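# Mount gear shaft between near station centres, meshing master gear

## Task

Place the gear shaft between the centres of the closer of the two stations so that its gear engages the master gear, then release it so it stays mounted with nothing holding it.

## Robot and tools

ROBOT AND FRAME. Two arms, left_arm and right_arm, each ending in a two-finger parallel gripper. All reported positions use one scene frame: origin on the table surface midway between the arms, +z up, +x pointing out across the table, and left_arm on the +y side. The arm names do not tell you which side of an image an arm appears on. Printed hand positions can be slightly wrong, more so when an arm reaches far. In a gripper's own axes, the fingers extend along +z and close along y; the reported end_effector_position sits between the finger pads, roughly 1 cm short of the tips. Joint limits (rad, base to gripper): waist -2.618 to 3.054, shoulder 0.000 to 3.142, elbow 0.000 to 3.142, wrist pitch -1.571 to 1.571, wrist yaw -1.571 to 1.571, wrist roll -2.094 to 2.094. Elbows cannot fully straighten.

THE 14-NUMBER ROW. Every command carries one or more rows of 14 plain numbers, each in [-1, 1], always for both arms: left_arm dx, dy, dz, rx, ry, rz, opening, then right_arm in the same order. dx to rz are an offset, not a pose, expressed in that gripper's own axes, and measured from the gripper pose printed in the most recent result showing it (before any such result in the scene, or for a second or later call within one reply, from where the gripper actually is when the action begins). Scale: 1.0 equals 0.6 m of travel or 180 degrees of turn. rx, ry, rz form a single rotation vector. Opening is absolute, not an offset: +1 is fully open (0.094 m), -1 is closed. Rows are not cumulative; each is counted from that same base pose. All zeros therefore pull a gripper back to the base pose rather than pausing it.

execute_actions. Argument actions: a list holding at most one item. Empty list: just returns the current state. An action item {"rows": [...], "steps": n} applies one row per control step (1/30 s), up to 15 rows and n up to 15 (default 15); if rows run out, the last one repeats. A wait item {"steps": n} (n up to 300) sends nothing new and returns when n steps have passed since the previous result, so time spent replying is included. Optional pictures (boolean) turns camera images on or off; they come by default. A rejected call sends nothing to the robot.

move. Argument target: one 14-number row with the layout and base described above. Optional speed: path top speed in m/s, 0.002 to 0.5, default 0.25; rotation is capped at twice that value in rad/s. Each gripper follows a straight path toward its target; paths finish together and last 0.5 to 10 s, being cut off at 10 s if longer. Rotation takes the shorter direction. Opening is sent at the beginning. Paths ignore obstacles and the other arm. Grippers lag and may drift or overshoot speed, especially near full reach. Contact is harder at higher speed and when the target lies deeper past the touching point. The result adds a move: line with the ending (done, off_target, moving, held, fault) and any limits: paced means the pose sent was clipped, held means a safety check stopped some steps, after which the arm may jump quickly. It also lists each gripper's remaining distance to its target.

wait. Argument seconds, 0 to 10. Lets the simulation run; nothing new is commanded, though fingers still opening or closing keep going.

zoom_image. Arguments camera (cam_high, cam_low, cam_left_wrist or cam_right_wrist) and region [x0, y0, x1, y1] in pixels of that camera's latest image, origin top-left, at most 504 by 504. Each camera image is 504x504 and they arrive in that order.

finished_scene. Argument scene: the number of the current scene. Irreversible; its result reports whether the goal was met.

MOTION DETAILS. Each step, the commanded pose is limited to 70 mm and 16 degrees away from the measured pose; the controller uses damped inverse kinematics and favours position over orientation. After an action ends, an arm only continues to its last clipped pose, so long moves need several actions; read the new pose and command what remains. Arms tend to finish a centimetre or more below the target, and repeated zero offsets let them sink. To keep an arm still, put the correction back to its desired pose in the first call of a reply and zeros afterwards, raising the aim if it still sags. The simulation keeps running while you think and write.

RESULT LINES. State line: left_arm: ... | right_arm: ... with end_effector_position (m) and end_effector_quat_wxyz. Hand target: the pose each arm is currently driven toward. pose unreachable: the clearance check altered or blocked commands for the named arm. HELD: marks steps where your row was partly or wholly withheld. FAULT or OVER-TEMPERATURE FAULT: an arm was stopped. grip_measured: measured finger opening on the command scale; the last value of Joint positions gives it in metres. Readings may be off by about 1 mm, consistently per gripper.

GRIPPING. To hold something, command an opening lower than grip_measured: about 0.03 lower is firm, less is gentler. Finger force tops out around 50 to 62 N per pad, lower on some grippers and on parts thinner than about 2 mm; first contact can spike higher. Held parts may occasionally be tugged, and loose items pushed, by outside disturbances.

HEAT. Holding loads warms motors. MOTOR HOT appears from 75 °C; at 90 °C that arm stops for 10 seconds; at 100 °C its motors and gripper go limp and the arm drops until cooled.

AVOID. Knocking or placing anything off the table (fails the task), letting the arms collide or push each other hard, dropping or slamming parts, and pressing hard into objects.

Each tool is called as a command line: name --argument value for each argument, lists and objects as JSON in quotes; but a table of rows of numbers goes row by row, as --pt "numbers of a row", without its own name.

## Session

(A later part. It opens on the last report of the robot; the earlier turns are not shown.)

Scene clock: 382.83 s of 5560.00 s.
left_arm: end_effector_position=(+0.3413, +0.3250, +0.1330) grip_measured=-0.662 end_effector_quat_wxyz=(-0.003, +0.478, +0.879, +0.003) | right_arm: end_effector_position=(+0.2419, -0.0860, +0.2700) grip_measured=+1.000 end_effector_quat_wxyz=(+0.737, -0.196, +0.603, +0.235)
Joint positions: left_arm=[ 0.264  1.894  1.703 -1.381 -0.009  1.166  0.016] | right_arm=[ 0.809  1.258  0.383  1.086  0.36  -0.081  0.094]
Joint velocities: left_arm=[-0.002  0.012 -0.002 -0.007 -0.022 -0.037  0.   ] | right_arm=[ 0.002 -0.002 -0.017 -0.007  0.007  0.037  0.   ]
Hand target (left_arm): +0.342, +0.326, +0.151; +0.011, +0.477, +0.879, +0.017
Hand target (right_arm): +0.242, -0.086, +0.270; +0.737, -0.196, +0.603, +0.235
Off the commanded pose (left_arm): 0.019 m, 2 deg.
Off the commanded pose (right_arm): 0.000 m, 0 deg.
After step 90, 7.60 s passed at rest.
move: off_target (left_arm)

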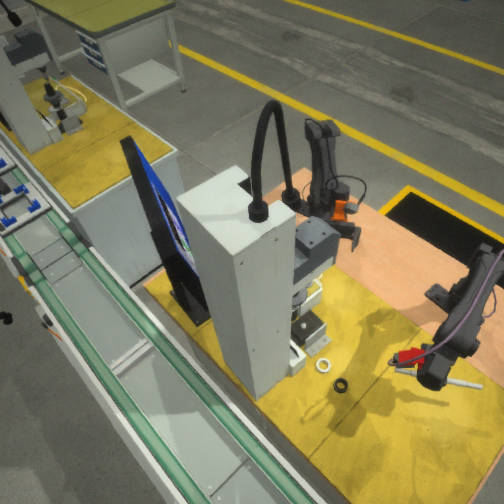

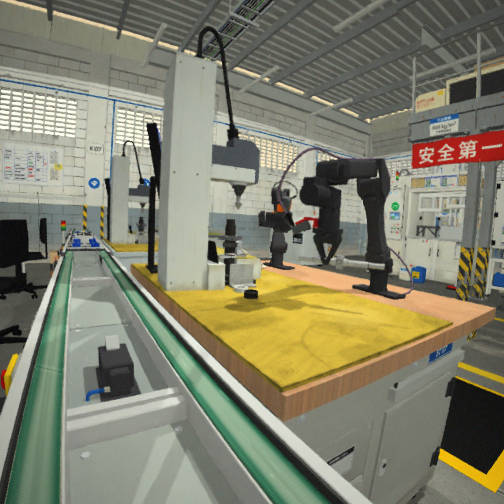

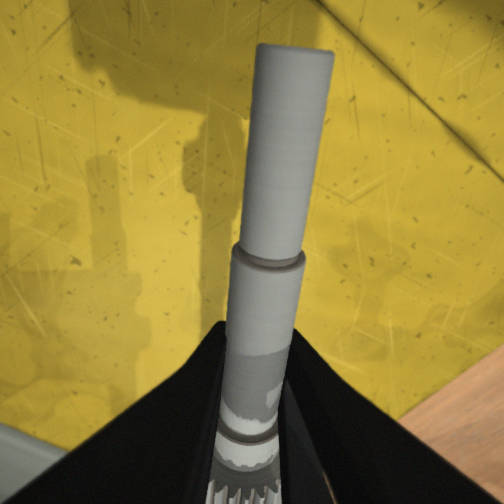

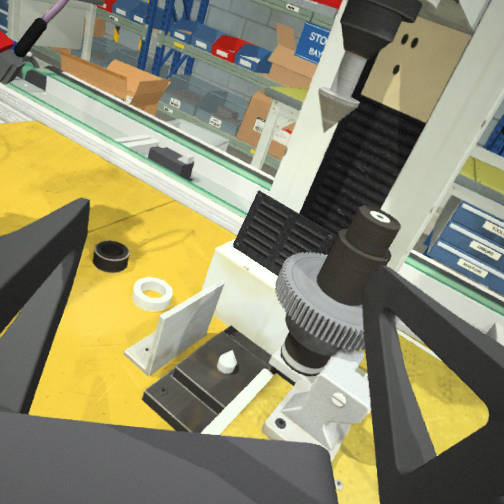

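move --target '[-0.3137, -0.3252, -0.215, -0.0954, -0.4958, -0.0974, -0.70, 0, 0, 0, 0, 0, 0, 1]' --speed 0.15

Scene clock: 403.53 s of 5560.00 s.
left_arm: end_effector_position=(+0.2729, +0.0669, +0.2174) grip_measured=-0.662 end_effector_quat_wxyz=(+0.616, +0.224, +0.728, -0.199) | right_arm: end_effector_position=(+0.2419, -0.0860, +0.2700) grip_measured=+1.000 end_effector_quat_wxyz=(+0.737, -0.196, +0.603, +0.235)
Joint positions: left_arm=[-0.516  0.889  0.384  0.343  0.002 -0.013  0.016] | right_arm=[ 0.809  1.258  0.383  1.086  0.36  -0.081  0.094]
Joint velocities: left_arm=[-0.012  0.012  0.002  0.037 -0.007  0.022  0.001] | right_arm=[ 0.002 -0.027 -0.012 -0.037  0.051 -0.037  0.   ]
Hand target (left_arm): +0.273, +0.063, +0.261; +0.671, +0.210, +0.676, -0.219
Hand target (right_arm): +0.242, -0.086, +0.270; +0.737, -0.196, +0.603, +0.235
Off the commanded pose (left_arm): 0.044 m, 9 deg.
Off the commanded pose (right_arm): 0.000 m, 0 deg.
After step 90, 11.50 s passed at rest.
move: off_target (left_arm); limits=paced

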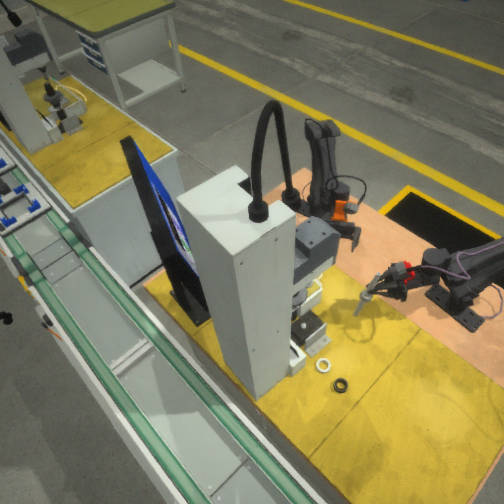

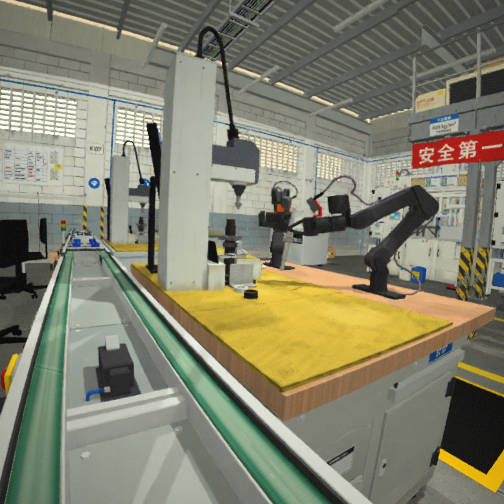

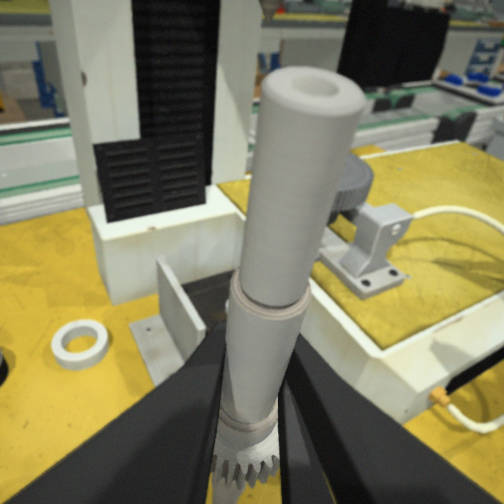

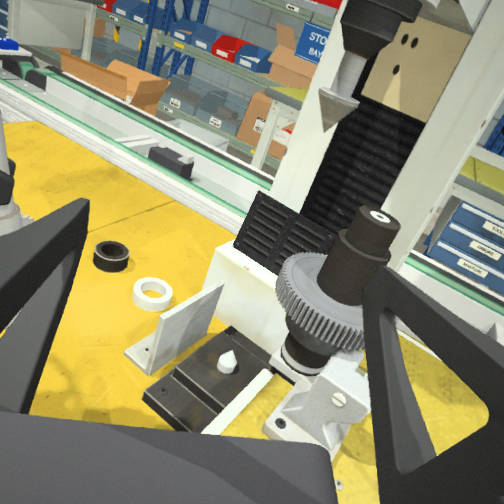

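zoom_image --camera "cam_low" --region '[200, 170, 360, 310]'

zoom_image --camera "cam_high" --region '[280, 220, 440, 380]'

Region (200, 170, 360, 310) of cam_low's 504x504 image, scaled by 3.150, with more detail than that image has; it fills the top 441 rows of this view, and the rest is white.

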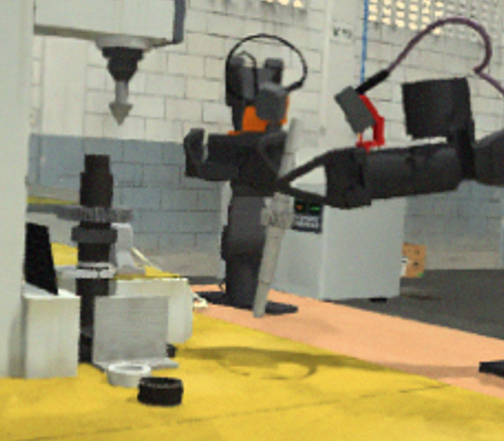

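Region (280, 220, 440, 380) of cam_high's 504x504 image, scaled by 3.150, with more detail than that image has.

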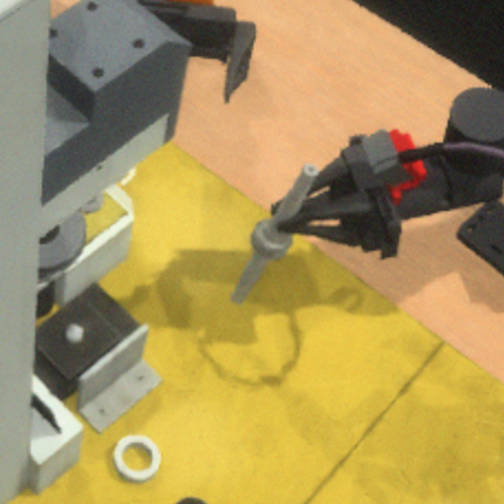

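execute_actions --actions '[{"rows": [[-0.0748,-0.0031,0.0098,0,-0.0515,0.004,-0.70,0,0,0,0,0,0,1],[-0.0764,-0.0024,0.0149,0,-0.0515,0.004,-0.70,0,0,0,0,0,0,1],[-0.0779,-0.0018,0.0200,0,-0.0515,0.004,-0.70,0,0,0,0,0,0,1],[-0.0795,-0.0011,0.0251,0,-0.0515,0.004,-0.70,0,0,0,0,0,0,1],[-0.0810,-0.0004,0.0302,0,-0.0515,0.004,-0.70,0,0,0,0,0,0,1],[-0.0825,0.0003,0.0352,0,-0.0515,0.004,-0.70,0,0,0,0,0,0,1],[-0.0841,0.0010,0.0403,0,-0.0515,0.004,-0.70,0,0,0,0,0,0,1],[-0.0856,0.0016,0.0454,0,-0.0515,0.004,-0.70,0,0,0,0,0,0,1],[-0.0872,0.0023,0.0505,0,-0.0515,0.004,-0.70,0,0,0,0,0,0,1],[-0.0887,0.0030,0.0556,0,-0.0515,0.004,-0.70,0,0,0,0,0,0,1],[-0.0902,0.0037,0.0607,0,-0.0515,0.004,-0.70,0,0,0,0,0,0,1],[-0.0918,0.0044,0.0658,0,-0.0515,0.004,-0.70,0,0,0,0,0,0,1],[-0.0933,0.0050,0.0709,0,-0.0515,0.004,-0.70,0,0,0,0,0,0,1],[-0.0949,0.0057,0.0760,0,-0.0515,0.004,-0.70,0,0,0,0,0,0,1],[-0.0964,0.0064,0.0810,0,-0.0515,0.004,-0.70,0,0,0,0,0,0,1]], "steps": 15}]' --pictures false

wait --seconds 1

Scene clock: 518.10 s of 5560.00 s.
left_arm: end_effector_position=(+0.2962, +0.0503, +0.1988) grip_measured=-0.662 end_effector_quat_wxyz=(+0.593, +0.233, +0.747, -0.190) | right_arm: end_effector_position=(+0.2419, -0.0860, +0.2700) grip_measured=+1.000 end_effector_quat_wxyz=(+0.737, -0.196, +0.603, +0.235)
Joint positions: left_arm=[-0.516  1.082  0.447  0.407  0.003 -0.007  0.016] | right_arm=[ 0.809  1.258  0.383  1.086  0.36  -0.081  0.094]
Joint velocities: left_arm=[ 0.007  0.408  0.295  0.227 -0.037 -0.022 -0.   ] | right_arm=[ 0.002  0.007 -0.012 -0.066 -0.051 -0.007  0.   ]
Hand target (left_arm): +0.310, +0.045, +0.266; +0.671, +0.213, +0.678, -0.211
Hand target (right_arm): +0.242, -0.086, +0.270; +0.737, -0.196, +0.603, +0.235
Off the commanded pose (left_arm): 0.074 m, 13 deg.
Off the commanded pose (right_arm): 0.000 m, 0 deg.
Steps of this call (steps 1 to 90: nothing new was sent; then 111.07 s passed at rest; steps 91 to 105: all 15 steps of this action). Readings (end_effector_position):
91: left_arm (+0.2734, +0.0666, +0.2177) | right_arm (+0.2419, -0.0860, +0.2700)
92: left_arm (+0.2743, +0.0659, +0.2168) | right_arm (+0.2419, -0.0860, +0.2700)
94: left_arm (+0.2770, +0.0641, +0.2122) | right_arm (+0.2419, -0.0860, +0.2700)
98: left_arm (+0.2828, +0.0600, +0.1983) | right_arm (+0.2419, -0.0860, +0.2700)
105: the state above

Scene clock: 519.10 s of 5560.00 s.
left_arm: end_effector_position=(+0.3018, +0.0455, +0.2078) grip_measured=-0.662 end_effector_quat_wxyz=(+0.603, +0.232, +0.738, -0.194) | right_arm: end_effector_position=(+0.2419, -0.0860, +0.2700) grip_measured=+1.000 end_effector_quat_wxyz=(+0.737, -0.196, +0.603, +0.235)
Joint positions: left_arm=[-0.516  1.109  0.468  0.443  0.007 -0.006  0.016] | right_arm=[ 0.809  1.258  0.383  1.086  0.36  -0.081  0.094]
Joint velocities: left_arm=[ 0.007  0.002  0.012 -0.022  0.022 -0.051  0.   ] | right_arm=[-0.012  0.017 -0.022 -0.022 -0.066 -0.007  0.   ]
Hand target (left_arm): +0.310, +0.045, +0.266; +0.671, +0.214, +0.678, -0.211
Hand target (right_arm): +0.242, -0.086, +0.270; +0.737, -0.196, +0.603, +0.235
Off the commanded pose (left_arm): 0.063 m, 11 deg.
Off the commanded pose (right_arm): 0.000 m, 0 deg.
Steps of this call (steps 1 to 30: nothing new was sent). Readings (end_effector_position):
1: left_arm (+0.2985, +0.0485, +0.2003) | right_arm (+0.2419, -0.0860, +0.2700)
2: left_arm (+0.3002, +0.0472, +0.2023) | right_arm (+0.2419, -0.0860, +0.2700)
4: left_arm (+0.3016, +0.0461, +0.2053) | right_arm (+0.2419, -0.0860, +0.2700)
8: left_arm (+0.3019, +0.0457, +0.2077) | right_arm (+0.2419, -0.0860, +0.2700)
30: the state above

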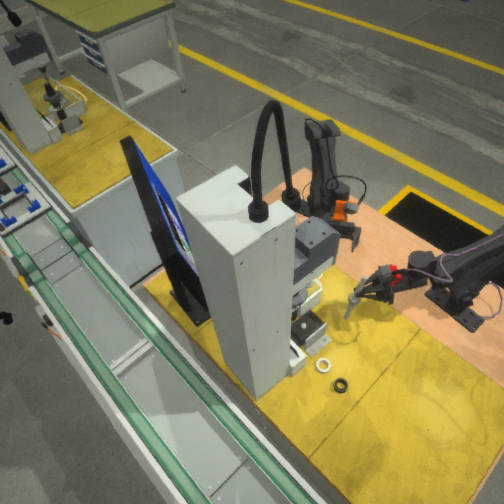

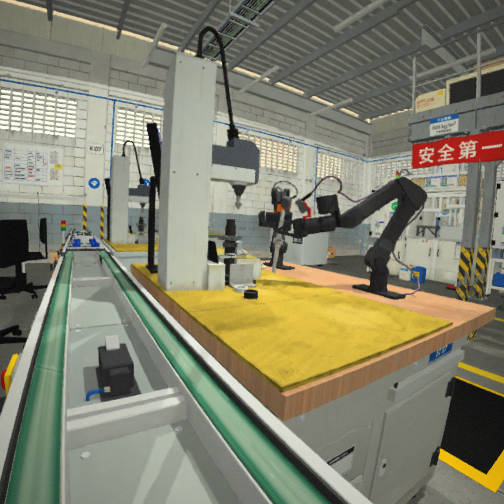

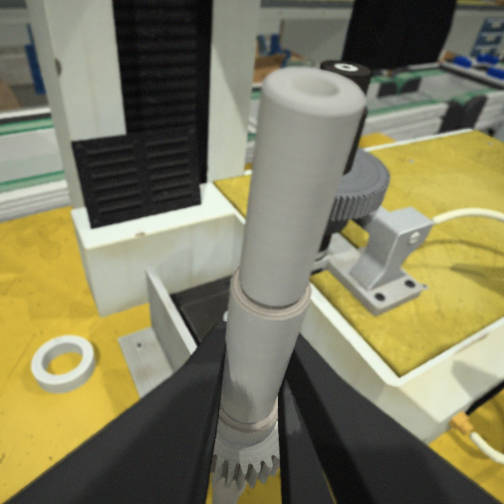

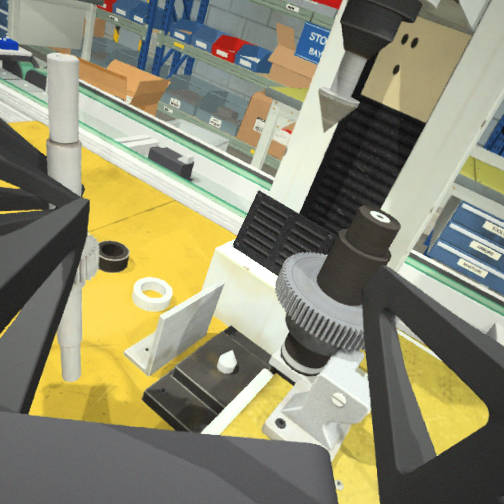

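execute_actions --actions '[{"rows": [[-0.0999,0.0095,-0.0083,0,-0.0647,0.003,-0.70,0,0,0,0,0,0,1],[-0.1031,0.0127,-0.0089,0,-0.0663,0.003,-0.70,0,0,0,0,0,0,1],[-0.1062,0.0160,-0.0094,0,-0.0680,0.003,-0.70,0,0,0,0,0,0,1],[-0.1094,0.0192,-0.0100,0,-0.0697,0.003,-0.70,0,0,0,0,0,0,1],[-0.1126,0.0224,-0.0105,0,-0.0714,0.003,-0.70,0,0,0,0,0,0,1],[-0.1158,0.0256,-0.0110,0,-0.0730,0.003,-0.70,0,0,0,0,0,0,1],[-0.1190,0.0288,-0.0116,0,-0.0747,0.003,-0.70,0,0,0,0,0,0,1],[-0.1221,0.0321,-0.0121,0,-0.0764,0.003,-0.70,0,0,0,0,0,0,1],[-0.1253,0.0353,-0.0127,0,-0.0780,0.003,-0.70,0,0,0,0,0,0,1],[-0.1285,0.0385,-0.0132,0,-0.0797,0.003,-0.70,0,0,0,0,0,0,1]], "steps": 15}]' --pictures false

wait --seconds 0.7

Scene clock: 555.93 s of 5560.00 s.
left_arm: end_effector_position=(+0.3152, +0.0646, +0.2143) grip_measured=-0.662 end_effector_quat_wxyz=(+0.614, +0.220, +0.733, -0.196) | right_arm: end_effector_position=(+0.2419, -0.0860, +0.2700) grip_measured=+1.000 end_effector_quat_wxyz=(+0.737, -0.196, +0.603, +0.235)
Joint positions: left_arm=[-0.415  1.109  0.468  0.468  0.091 -0.002  0.016] | right_arm=[ 0.809  1.258  0.383  1.086  0.36  -0.081  0.094]
Joint velocities: left_arm=[ 0.017  0.007 -0.022 -0.007  0.11   0.081  0.   ] | right_arm=[-0.037 -0.007 -0.027  0.037  0.051  0.022  0.   ]
Hand target (left_arm): +0.315, +0.063, +0.283; +0.689, +0.211, +0.658, -0.219
Hand target (right_arm): +0.242, -0.086, +0.270; +0.737, -0.196, +0.603, +0.235
Off the commanded pose (left_arm): 0.071 m, 13 deg.
Off the commanded pose (right_arm): 0.000 m, 0 deg.
Steps of this call (steps 1 to 90: nothing new was sent; then 33.33 s passed at rest; steps 91 to 105: all 15 steps of this action). Readings (end_effector_position):
91: left_arm (+0.3020, +0.0457, +0.2079) | right_arm (+0.2419, -0.0860, +0.2700)
92: left_arm (+0.3023, +0.0461, +0.2081) | right_arm (+0.2419, -0.0860, +0.2700)
94: left_arm (+0.3042, +0.0487, +0.2088) | right_arm (+0.2419, -0.0860, +0.2700)
98: left_arm (+0.3101, +0.0571, +0.2108) | right_arm (+0.2419, -0.0860, +0.2700)
105: the state above

Scene clock: 556.63 s of 5560.00 s.
left_arm: end_effector_position=(+0.3135, +0.0617, +0.2155) grip_measured=-0.662 end_effector_quat_wxyz=(+0.613, +0.225, +0.729, -0.203) | right_arm: end_effector_position=(+0.2419, -0.0860, +0.2700) grip_measured=+1.000 end_effector_quat_wxyz=(+0.737, -0.196, +0.603, +0.235)
Joint positions: left_arm=[-0.415  1.109  0.468  0.473  0.11  -0.002  0.016] | right_arm=[ 0.809  1.258  0.383  1.086  0.36  -0.081  0.094]
Joint velocities: left_arm=[-0.012 -0.017 -0.022  0.037 -0.066 -0.007 -0.   ] | right_arm=[0.002 0.007 0.002 0.037 0.022 0.066 0.   ]
Hand target (left_arm): +0.315, +0.063, +0.283; +0.690, +0.211, +0.658, -0.219
Hand target (right_arm): +0.242, -0.086, +0.270; +0.737, -0.196, +0.603, +0.235
Off the commanded pose (left_arm): 0.070 m, 13 deg.
Off the commanded pose (right_arm): 0.000 m, 0 deg.
Steps of this call (steps 1 to 21: nothing new was sent). Readings (end_effector_position):
1: left_arm (+0.3149, +0.0641, +0.2146) | right_arm (+0.2419, -0.0860, +0.2700)
2: left_arm (+0.3146, +0.0635, +0.2149) | right_arm (+0.2419, -0.0860, +0.2700)
4: left_arm (+0.3141, +0.0627, +0.2152) | right_arm (+0.2419, -0.0860, +0.2700)
8: left_arm (+0.3137, +0.0620, +0.2155) | right_arm (+0.2419, -0.0860, +0.2700)
21: the state above

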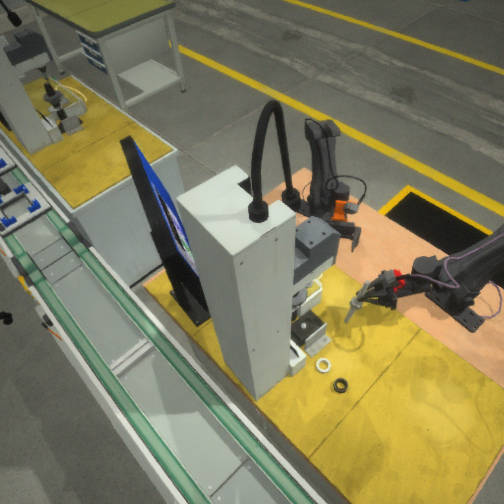

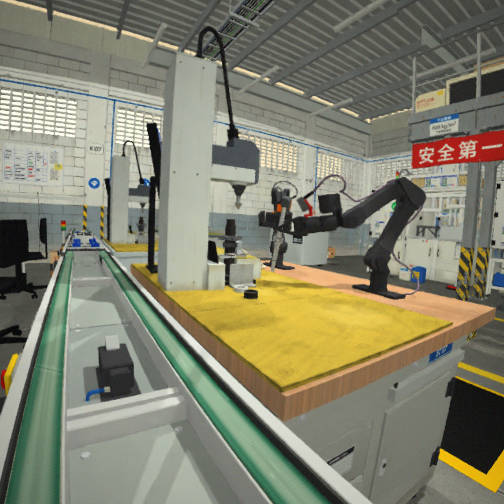

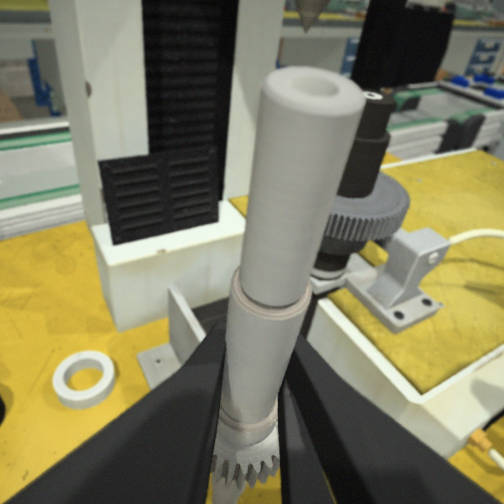

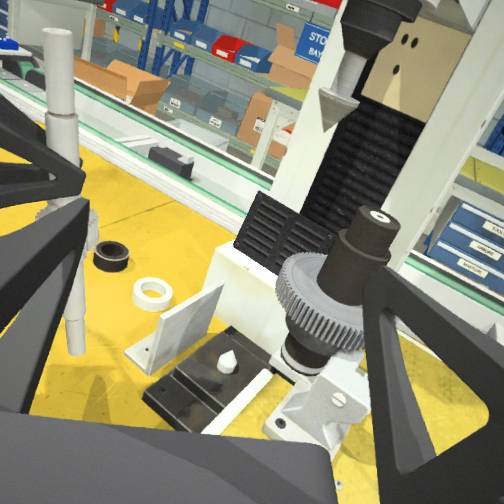

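execute_actions --actions '[{"rows": [[-0.1076,-0.0090,0.0085,0,-0.066,0.003,-0.70,0,0,0,0,0,0,1],[-0.1081,-0.0124,0.0114,0,-0.066,0.003,-0.70,0,0,0,0,0,0,1],[-0.1085,-0.0158,0.0143,0,-0.066,0.003,-0.70,0,0,0,0,0,0,1],[-0.1089,-0.0193,0.0172,0,-0.066,0.003,-0.70,0,0,0,0,0,0,1],[-0.1093,-0.0227,0.0201,0,-0.066,0.003,-0.70,0,0,0,0,0,0,1],[-0.1097,-0.0261,0.0230,0,-0.066,0.003,-0.70,0,0,0,0,0,0,1],[-0.1102,-0.0295,0.0259,0,-0.066,0.003,-0.70,0,0,0,0,0,0,1],[-0.1106,-0.0329,0.0288,0,-0.066,0.003,-0.70,0,0,0,0,0,0,1],[-0.1110,-0.0363,0.0317,0,-0.066,0.003,-0.70,0,0,0,0,0,0,1],[-0.1114,-0.0397,0.0346,0,-0.066,0.003,-0.70,0,0,0,0,0,0,1],[-0.1118,-0.0431,0.0375,0,-0.066,0.003,-0.70,0,0,0,0,0,0,1],[-0.1123,-0.0465,0.0404,0,-0.066,0.003,-0.70,0,0,0,0,0,0,1],[-0.1127,-0.0499,0.0433,0,-0.066,0.003,-0.70,0,0,0,0,0,0,1],[-0.1131,-0.0534,0.0462,0,-0.066,0.003,-0.70,0,0,0,0,0,0,1],[-0.1135,-0.0568,0.0491,0,-0.066,0.003,-0.70,0,0,0,0,0,0,1]], "steps": 15}]' --pictures false

wait --seconds 0.7

Scene clock: 646.00 s of 5560.00 s.
left_arm: end_effector_position=(+0.3125, +0.0241, +0.2147) grip_measured=-0.662 end_effector_quat_wxyz=(+0.611, +0.235, +0.727, -0.208) | right_arm: end_effector_position=(+0.2419, -0.0860, +0.2700) grip_measured=+1.000 end_effector_quat_wxyz=(+0.737, -0.196, +0.603, +0.235)
Joint positions: left_arm=[-0.547  1.212  0.523  0.521  0.001 -0.015  0.016] | right_arm=[ 0.809  1.258  0.383  1.086  0.36  -0.081  0.094]
Joint velocities: left_arm=[-0.242  0.261  0.134  0.066 -0.242  0.037  0.   ] | right_arm=[-0.012 -0.007 -0.037  0.007 -0.022 -0.007  0.   ]
Hand target (left_arm): +0.318, +0.016, +0.277; +0.681, +0.207, +0.664, -0.227
Hand target (right_arm): +0.242, -0.086, +0.270; +0.737, -0.196, +0.603, +0.235
Off the commanded pose (left_arm): 0.067 m, 12 deg.
Off the commanded pose (right_arm): 0.000 m, 0 deg.
Steps of this call (steps 1 to 90: nothing new was sent; then 85.87 s passed at rest; steps 91 to 105: all 15 steps of this action). Readings (end_effector_position):
91: left_arm (+0.3134, +0.0614, +0.2157) | right_arm (+0.2419, -0.0860, +0.2700)
92: left_arm (+0.3133, +0.0606, +0.2158) | right_arm (+0.2419, -0.0860, +0.2700)
94: left_arm (+0.3128, +0.0563, +0.2159) | right_arm (+0.2419, -0.0860, +0.2700)
98: left_arm (+0.3115, +0.0433, +0.2157) | right_arm (+0.2419, -0.0860, +0.2700)
105: the state above

Scene clock: 646.70 s of 5560.00 s.
left_arm: end_effector_position=(+0.3152, +0.0217, +0.2160) grip_measured=-0.662 end_effector_quat_wxyz=(+0.616, +0.230, +0.726, -0.201) | right_arm: end_effector_position=(+0.2419, -0.0860, +0.2700) grip_measured=+1.000 end_effector_quat_wxyz=(+0.737, -0.196, +0.603, +0.235)
Joint positions: left_arm=[-0.564  1.229  0.531  0.536 -0.035 -0.015  0.016] | right_arm=[ 0.809  1.258  0.383  1.086  0.36  -0.081  0.094]
Joint velocities: left_arm=[-0.002 -0.012  0.012 -0.007  0.022 -0.007  0.   ] | right_arm=[-0.007  0.007  0.007 -0.007  0.022  0.051  0.   ]
Hand target (left_arm): +0.318, +0.016, +0.277; +0.681, +0.207, +0.664, -0.227
Hand target (right_arm): +0.242, -0.086, +0.270; +0.737, -0.196, +0.603, +0.235
Off the commanded pose (left_arm): 0.064 m, 12 deg.
Off the commanded pose (right_arm): 0.000 m, 0 deg.
Steps of this call (steps 1 to 21: nothing new was sent). Readings (end_effector_position):
1: left_arm (+0.3128, +0.0218, +0.2147) | right_arm (+0.2419, -0.0860, +0.2700)
2: left_arm (+0.3128, +0.0200, +0.2146) | right_arm (+0.2419, -0.0860, +0.2700)
4: left_arm (+0.3130, +0.0191, +0.2146) | right_arm (+0.2419, -0.0860, +0.2700)
8: left_arm (+0.3143, +0.0207, +0.2153) | right_arm (+0.2419, -0.0860, +0.2700)
21: the state above

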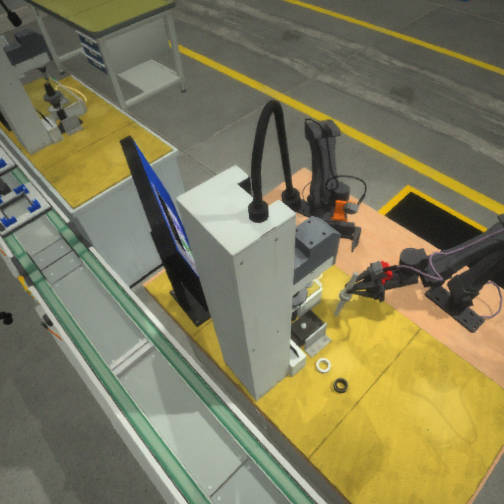

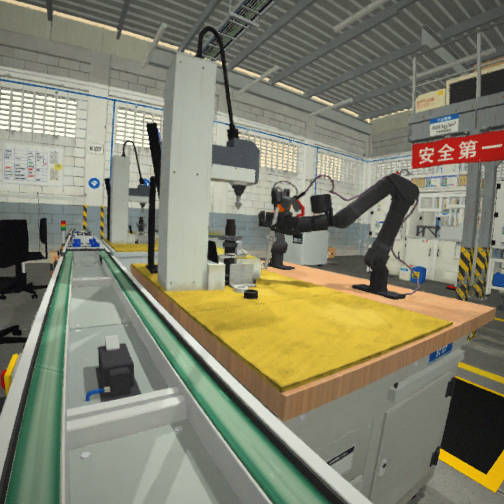

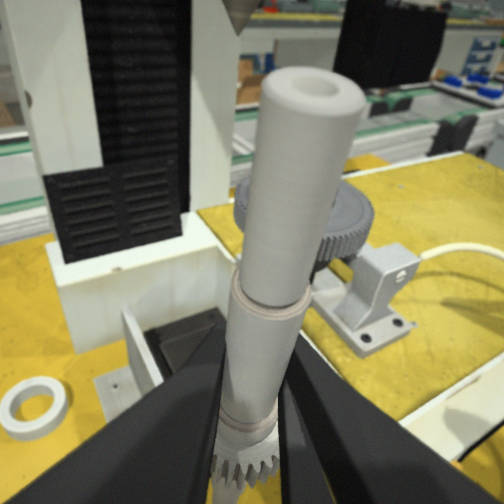

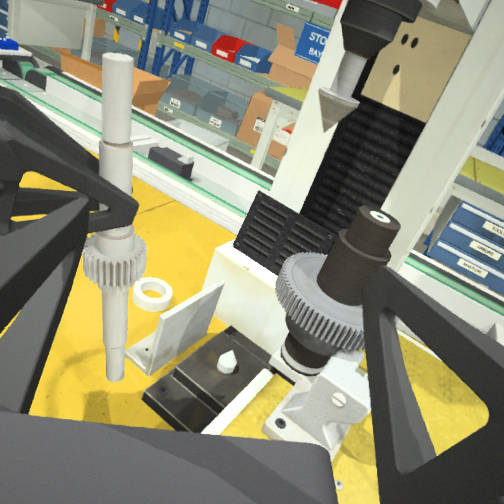

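execute_actions --actions '[{"rows": [[-0.1085,-0.0018,0.0050,0,-0.066,0.003,-0.70,0,0,0,0,0,0,1],[-0.1100,-0.0014,0.0073,0,-0.066,0.003,-0.70,0,0,0,0,0,0,1],[-0.1115,-0.0010,0.0096,0,-0.066,0.003,-0.70,0,0,0,0,0,0,1],[-0.1130,-0.0007,0.0119,0,-0.066,0.003,-0.70,0,0,0,0,0,0,1],[-0.1145,-0.0003,0.0142,0,-0.066,0.003,-0.70,0,0,0,0,0,0,1],[-0.1160,0.0001,0.0165,0,-0.066,0.003,-0.70,0,0,0,0,0,0,1],[-0.1175,0.0005,0.0188,0,-0.066,0.003,-0.70,0,0,0,0,0,0,1],[-0.1190,0.0009,0.0211,0,-0.066,0.003,-0.70,0,0,0,0,0,0,1],[-0.1205,0.0013,0.0234,0,-0.066,0.003,-0.70,0,0,0,0,0,0,1],[-0.1220,0.0016,0.0257,0,-0.066,0.003,-0.70,0,0,0,0,0,0,1],[-0.1235,0.0020,0.0280,0,-0.066,0.003,-0.70,0,0,0,0,0,0,1],[-0.1250,0.0024,0.0303,0,-0.066,0.003,-0.70,0,0,0,0,0,0,1],[-0.1265,0.0028,0.0326,0,-0.066,0.003,-0.70,0,0,0,0,0,0,1],[-0.1280,0.0032,0.0349,0,-0.066,0.003,-0.70,0,0,0,0,0,0,1],[-0.1295,0.0036,0.0373,0,-0.066,0.003,-0.70,0,0,0,0,0,0,1]], "steps": 15}]' --pictures false

execute_actions --actions '[{"rows": [[-0.1085,-0.0018,0.0080,0,-0.066,0.003,-0.70,0,0,0,0,0,0,1],[-0.1100,-0.0014,0.0100,0,-0.066,0.003,-0.70,0,0,0,0,0,0,1],[-0.1115,-0.0010,0.0120,0,-0.066,0.003,-0.70,0,0,0,0,0,0,1],[-0.1130,-0.0007,0.0140,0,-0.066,0.003,-0.70,0,0,0,0,0,0,1],[-0.1145,-0.0003,0.0160,0,-0.066,0.003,-0.70,0,0,0,0,0,0,1],[-0.1160,0.0001,0.0180,0,-0.066,0.003,-0.70,0,0,0,0,0,0,1],[-0.1175,0.0005,0.0200,0,-0.066,0.003,-0.70,0,0,0,0,0,0,1],[-0.1190,0.0009,0.0220,0,-0.066,0.003,-0.70,0,0,0,0,0,0,1],[-0.1205,0.0013,0.0240,0,-0.066,0.003,-0.70,0,0,0,0,0,0,1],[-0.1220,0.0016,0.0260,0,-0.066,0.003,-0.70,0,0,0,0,0,0,1],[-0.1235,0.0020,0.0280,0,-0.066,0.003,-0.70,0,0,0,0,0,0,1],[-0.1250,0.0024,0.0303,0,-0.066,0.003,-0.70,0,0,0,0,0,0,1],[-0.1265,0.0028,0.0326,0,-0.066,0.003,-0.70,0,0,0,0,0,0,1],[-0.1280,0.0032,0.0349,0,-0.066,0.003,-0.70,0,0,0,0,0,0,1],[-0.1295,0.0036,0.0373,0,-0.066,0.003,-0.70,0,0,0,0,0,0,1]], "steps": 15}]' --pictures false

wait --seconds 0.7

Scene clock: 678.97 s of 5560.00 s.
left_arm: end_effector_position=(+0.3295, +0.0104, +0.2273) grip_measured=-0.662 end_effector_quat_wxyz=(+0.622, +0.231, +0.721, -0.201) | right_arm: end_effector_position=(+0.2419, -0.0860, +0.2700) grip_measured=+1.000 end_effector_quat_wxyz=(+0.737, -0.196, +0.603, +0.235)
Joint positions: left_arm=[-0.564  1.294  0.608  0.539 -0.034 -0.007  0.016] | right_arm=[ 0.809  1.258  0.383  1.086  0.36  -0.081  0.094]
Joint velocities: left_arm=[ 0.007  0.173  0.193 -0.051 -0.007 -0.051  0.   ] | right_arm=[ 0.002 -0.012 -0.012 -0.007 -0.007  0.051  0.   ]
Hand target (left_arm): +0.337, +0.008, +0.288; +0.687, +0.212, +0.659, -0.221
Hand target (right_arm): +0.242, -0.086, +0.270; +0.737, -0.196, +0.603, +0.235
Off the commanded pose (left_arm): 0.064 m, 11 deg.
Off the commanded pose (right_arm): 0.000 m, 0 deg.
Steps of this call (steps 1 to 90: nothing new was sent; then 28.77 s passed at rest; steps 91 to 105: all 15 steps of this action). Readings (end_effector_position):
91: left_arm (+0.3153, +0.0218, +0.2162) | right_arm (+0.2419, -0.0860, +0.2700)
92: left_arm (+0.3153, +0.0217, +0.2163) | right_arm (+0.2419, -0.0860, +0.2700)
94: left_arm (+0.3160, +0.0212, +0.2174) | right_arm (+0.2419, -0.0860, +0.2700)
98: left_arm (+0.3205, +0.0177, +0.2211) | right_arm (+0.2419, -0.0860, +0.2700)
105: the state above

Scene clock: 679.47 s of 5560.00 s.
left_arm: end_effector_position=(+0.3442, -0.0011, +0.2395) grip_measured=-0.662 end_effector_quat_wxyz=(+0.630, +0.232, +0.713, -0.201) | right_arm: end_effector_position=(+0.2419, -0.0860, +0.2700) grip_measured=+1.000 end_effector_quat_wxyz=(+0.737, -0.196, +0.603, +0.235)
Joint positions: left_arm=[-0.564  1.359  0.686  0.547 -0.033  0.001  0.016] | right_arm=[ 0.809  1.258  0.383  1.086  0.36  -0.081  0.094]
Joint velocities: left_arm=[ 0.002  0.164  0.203 -0.051 -0.022  0.037  0.001] | right_arm=[-0.002 -0.007 -0.007 -0.081 -0.007 -0.051  0.   ]
Hand target (left_arm): +0.351, -0.003, +0.300; +0.692, +0.214, +0.653, -0.221
Hand target (right_arm): +0.242, -0.086, +0.270; +0.737, -0.196, +0.603, +0.235
Off the commanded pose (left_arm): 0.063 m, 11 deg.
Off the commanded pose (right_arm): 0.000 m, 0 deg.
Steps of this call (steps 1 to 15: all 15 steps of this action). Readings (end_effector_position):
1: left_arm (+0.3305, +0.0096, +0.2279) | right_arm (+0.2419, -0.0860, +0.2700)
2: left_arm (+0.3312, +0.0091, +0.2287) | right_arm (+0.2419, -0.0860, +0.2700)
4: left_arm (+0.3323, +0.0083, +0.2293) | right_arm (+0.2419, -0.0860, +0.2700)
8: left_arm (+0.3360, +0.0054, +0.2318) | right_arm (+0.2419, -0.0860, +0.2700)
15: the state above

Scene clock: 680.17 s of 5560.00 s.
left_arm: end_effector_position=(+0.3464, -0.0033, +0.2417) grip_measured=-0.662 end_effector_quat_wxyz=(+0.631, +0.233, +0.712, -0.202) | right_arm: end_effector_position=(+0.2419, -0.0860, +0.2700) grip_measured=+1.000 end_effector_quat_wxyz=(+0.737, -0.196, +0.603, +0.235)
Joint positions: left_arm=[-0.564  1.369  0.699  0.547 -0.031  0.002  0.016] | right_arm=[ 0.809  1.258  0.383  1.086  0.36  -0.081  0.094]
Joint velocities: left_arm=[ 0.002  0.002 -0.007 -0.022 -0.022  0.081 -0.001] | right_arm=[ 0.007 -0.007  0.027 -0.066 -0.007 -0.007  0.   ]
Hand target (left_arm): +0.351, -0.003, +0.300; +0.692, +0.214, +0.653, -0.221
Hand target (right_arm): +0.242, -0.086, +0.270; +0.737, -0.196, +0.603, +0.235
Off the commanded pose (left_arm): 0.060 m, 11 deg.
Off the commanded pose (right_arm): 0.000 m, 0 deg.
Steps of this call (steps 1 to 21: nothing new was sent). Readings (end_effector_position):
1: left_arm (+0.3453, -0.0021, +0.2405) | right_arm (+0.2419, -0.0860, +0.2700)
2: left_arm (+0.3460, -0.0028, +0.2410) | right_arm (+0.2419, -0.0860, +0.2700)
4: left_arm (+0.3465, -0.0032, +0.2417) | right_arm (+0.2419, -0.0860, +0.2700)
8: left_arm (+0.3464, -0.0033, +0.2417) | right_arm (+0.2419, -0.0860, +0.2700)
21: the state above

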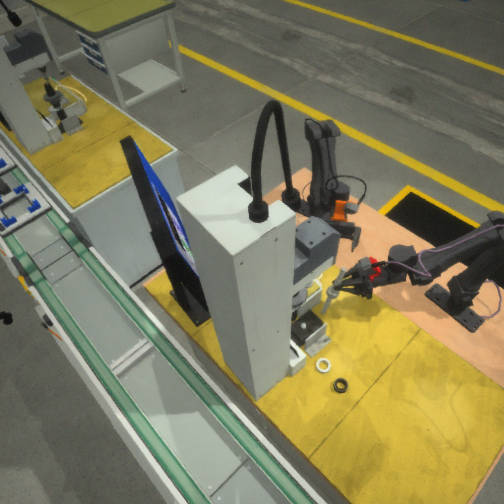

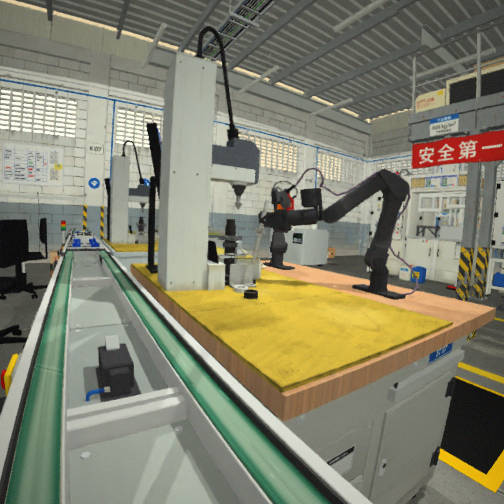

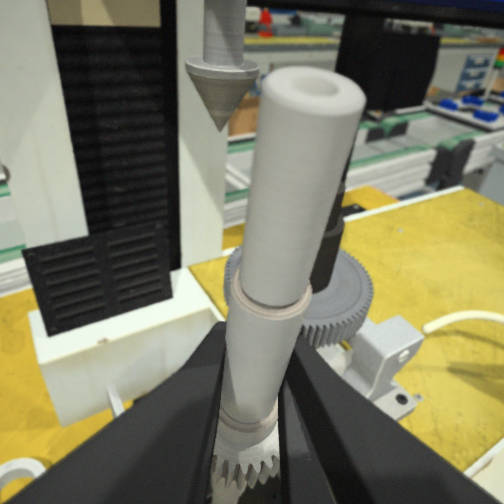

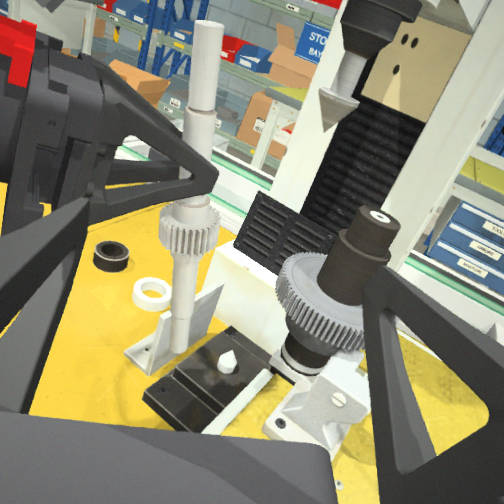

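zoom_image --camera "cam_high" --region '[280, 250, 400, 370]'

zoom_image --camera "cam_low" --region '[200, 170, 340, 310]'

Region (280, 250, 400, 370) of cam_high's 504x504 image, scaled by 4.200, with more detail than that image has.

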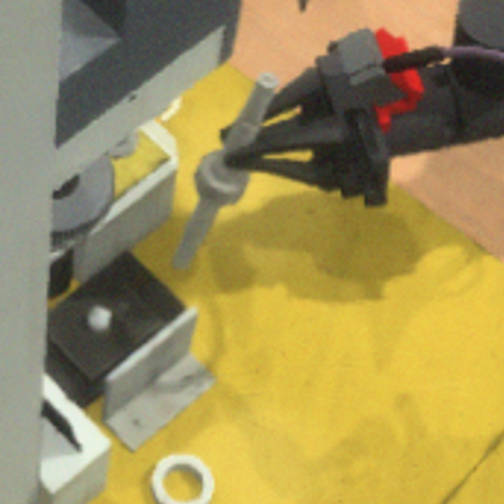

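Region (200, 170, 340, 310) of cam_low's 504x504 image, scaled by 3.600, with more detail than that image has.

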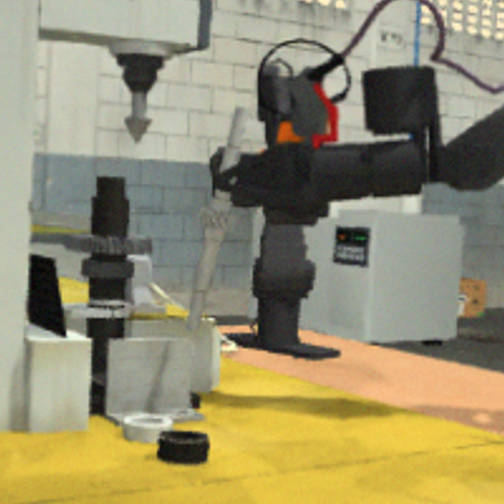

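execute_actions --actions '[{"rows": [[-0.0989,0.0037,0.0048,0,-0.060,0,-0.70,0,0,0,0,0,0,1],[-0.0986,0.0061,0.0096,0,-0.060,0,-0.70,0,0,0,0,0,0,1],[-0.0983,0.0086,0.0143,0,-0.060,0,-0.70,0,0,0,0,0,0,1],[-0.0979,0.0111,0.0191,0,-0.060,0,-0.70,0,0,0,0,0,0,1],[-0.0976,0.0135,0.0239,0,-0.060,0,-0.70,0,0,0,0,0,0,1],[-0.0973,0.0160,0.0287,0,-0.060,0,-0.70,0,0,0,0,0,0,1],[-0.0970,0.0185,0.0335,0,-0.060,0,-0.70,0,0,0,0,0,0,1],[-0.0967,0.0209,0.0382,0,-0.060,0,-0.70,0,0,0,0,0,0,1],[-0.0964,0.0234,0.0430,0,-0.060,0,-0.70,0,0,0,0,0,0,1],[-0.0961,0.0259,0.0478,0,-0.060,0,-0.70,0,0,0,0,0,0,1],[-0.0958,0.0283,0.0526,0,-0.060,0,-0.70,0,0,0,0,0,0,1],[-0.0954,0.0308,0.0574,0,-0.060,0,-0.70,0,0,0,0,0,0,1],[-0.0951,0.0333,0.0621,0,-0.060,0,-0.70,0,0,0,0,0,0,1],[-0.0948,0.0357,0.0669,0,-0.060,0,-0.70,0,0,0,0,0,0,1],[-0.0945,0.0382,0.0717,0,-0.060,0,-0.70,0,0,0,0,0,0,1]], "steps": 15}]' --pictures false

wait --seconds 0.7

Scene clock: 738.87 s of 5560.00 s.
left_arm: end_effector_position=(+0.3802, -0.0073, +0.2263) grip_measured=-0.662 end_effector_quat_wxyz=(+0.621, +0.231, +0.722, -0.199) | right_arm: end_effector_position=(+0.2419, -0.0860, +0.2700) grip_measured=+1.000 end_effector_quat_wxyz=(+0.737, -0.196, +0.603, +0.235)
Joint positions: left_arm=[-0.509  1.512  0.783  0.578  0.018  0.002  0.016] | right_arm=[ 0.809  1.258  0.383  1.086  0.36  -0.081  0.094]
Joint velocities: left_arm=[ 0.115  0.339  0.247  0.125  0.139 -0.022 -0.   ] | right_arm=[-0.002  0.002 -0.002 -0.022 -0.037 -0.095  0.   ]
Hand target (left_arm): +0.390, -0.009, +0.292; +0.692, +0.215, +0.652, -0.221
Hand target (right_arm): +0.242, -0.086, +0.270; +0.737, -0.196, +0.603, +0.235
Off the commanded pose (left_arm): 0.070 m, 12 deg.
Off the commanded pose (right_arm): 0.000 m, 0 deg.
Steps of this call (steps 1 to 90: nothing new was sent; then 55.20 s passed at rest; steps 91 to 105: all 15 steps of this action). Readings (end_effector_position):
91: left_arm (+0.3464, -0.0034, +0.2417) | right_arm (+0.2419, -0.0860, +0.2700)
92: left_arm (+0.3465, -0.0035, +0.2415) | right_arm (+0.2419, -0.0860, +0.2700)
94: left_arm (+0.3479, -0.0052, +0.2404) | right_arm (+0.2419, -0.0860, +0.2700)
98: left_arm (+0.3581, -0.0071, +0.2353) | right_arm (+0.2419, -0.0860, +0.2700)
105: the state above

Scene clock: 739.57 s of 5560.00 s.
left_arm: end_effector_position=(+0.3853, -0.0093, +0.2265) grip_measured=-0.662 end_effector_quat_wxyz=(+0.622, +0.233, +0.719, -0.203) | right_arm: end_effector_position=(+0.2419, -0.0860, +0.2700) grip_measured=+1.000 end_effector_quat_wxyz=(+0.737, -0.196, +0.603, +0.235)
Joint positions: left_arm=[-0.499  1.535  0.798  0.593  0.036  0.002  0.016] | right_arm=[ 0.809  1.258  0.383  1.086  0.36  -0.081  0.094]
Joint velocities: left_arm=[-0.002 -0.007 -0.007  0.007 -0.081 -0.037 -0.   ] | right_arm=[-0.012 -0.002 -0.002 -0.022 -0.022 -0.007  0.   ]
Hand target (left_arm): +0.390, -0.009, +0.292; +0.692, +0.215, +0.652, -0.221
Hand target (right_arm): +0.242, -0.086, +0.270; +0.737, -0.196, +0.603, +0.235
Off the commanded pose (left_arm): 0.068 m, 12 deg.
Off the commanded pose (right_arm): 0.000 m, 0 deg.
Steps of this call (steps 1 to 21: nothing new was sent). Readings (end_effector_position):
1: left_arm (+0.3828, -0.0076, +0.2257) | right_arm (+0.2419, -0.0860, +0.2700)
2: left_arm (+0.3847, -0.0078, +0.2253) | right_arm (+0.2419, -0.0860, +0.2700)
4: left_arm (+0.3860, -0.0078, +0.2246) | right_arm (+0.2419, -0.0860, +0.2700)
8: left_arm (+0.3856, -0.0086, +0.2256) | right_arm (+0.2419, -0.0860, +0.2700)
21: the state above

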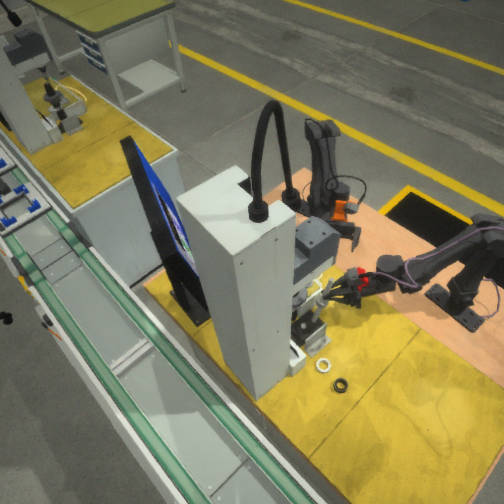

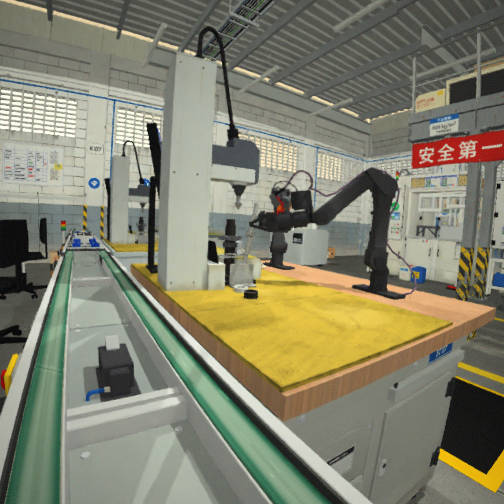

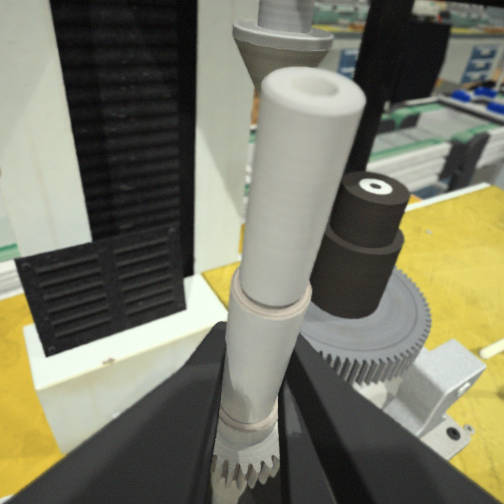

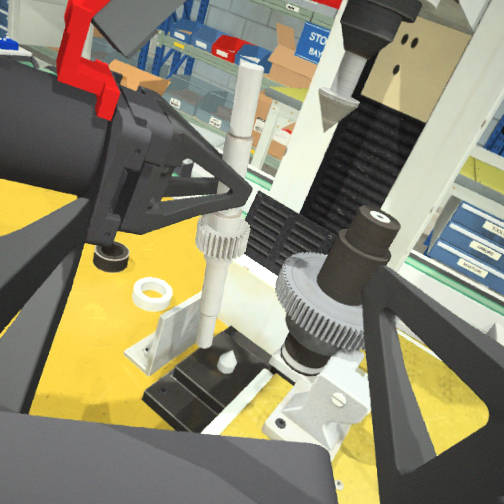

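zoom_image --camera "cam_right_wrist" --region '[130, 200, 330, 420]'

zoom_image --camera "cam_high" --region '[280, 260, 380, 360]'

zoom_image --camera "cam_low" --region '[200, 170, 340, 310]'

Region (130, 200, 330, 420) of cam_right_wrist's 504x504 image, scaled by 2.291, with more detail than that image has; it fills the left 458 columns of this view, and the rest is white.

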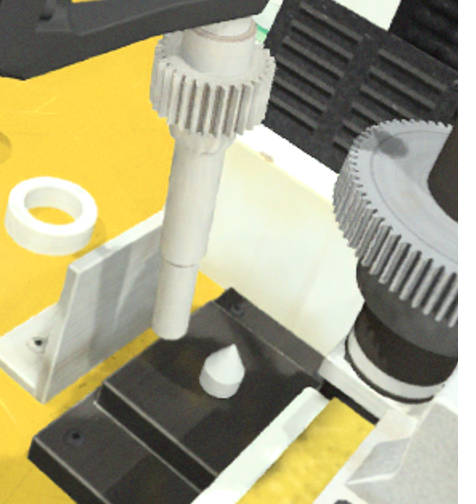

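Region (280, 260, 380, 360) of cam_high's 504x504 image, scaled by 5.040, with more detail than that image has.

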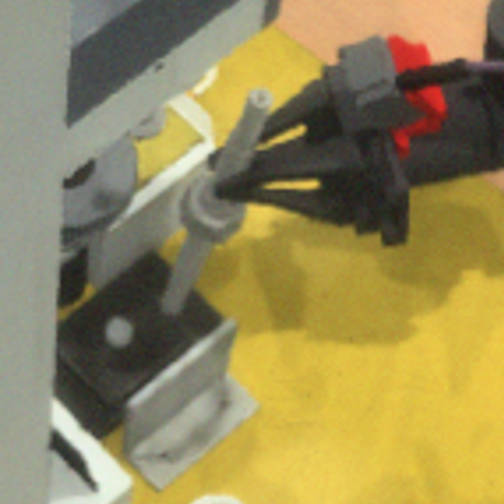

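Region (200, 170, 340, 310) of cam_low's 504x504 image, scaled by 3.600, with more detail than that image has.

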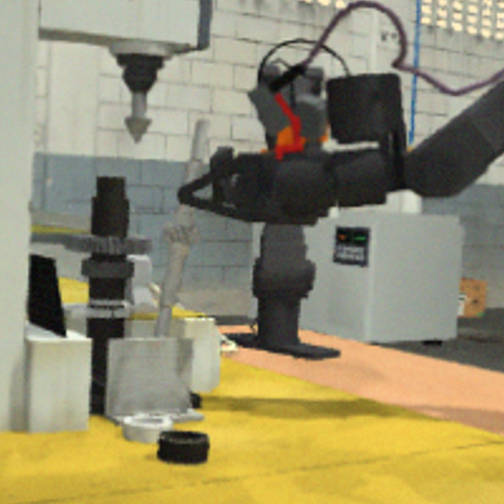

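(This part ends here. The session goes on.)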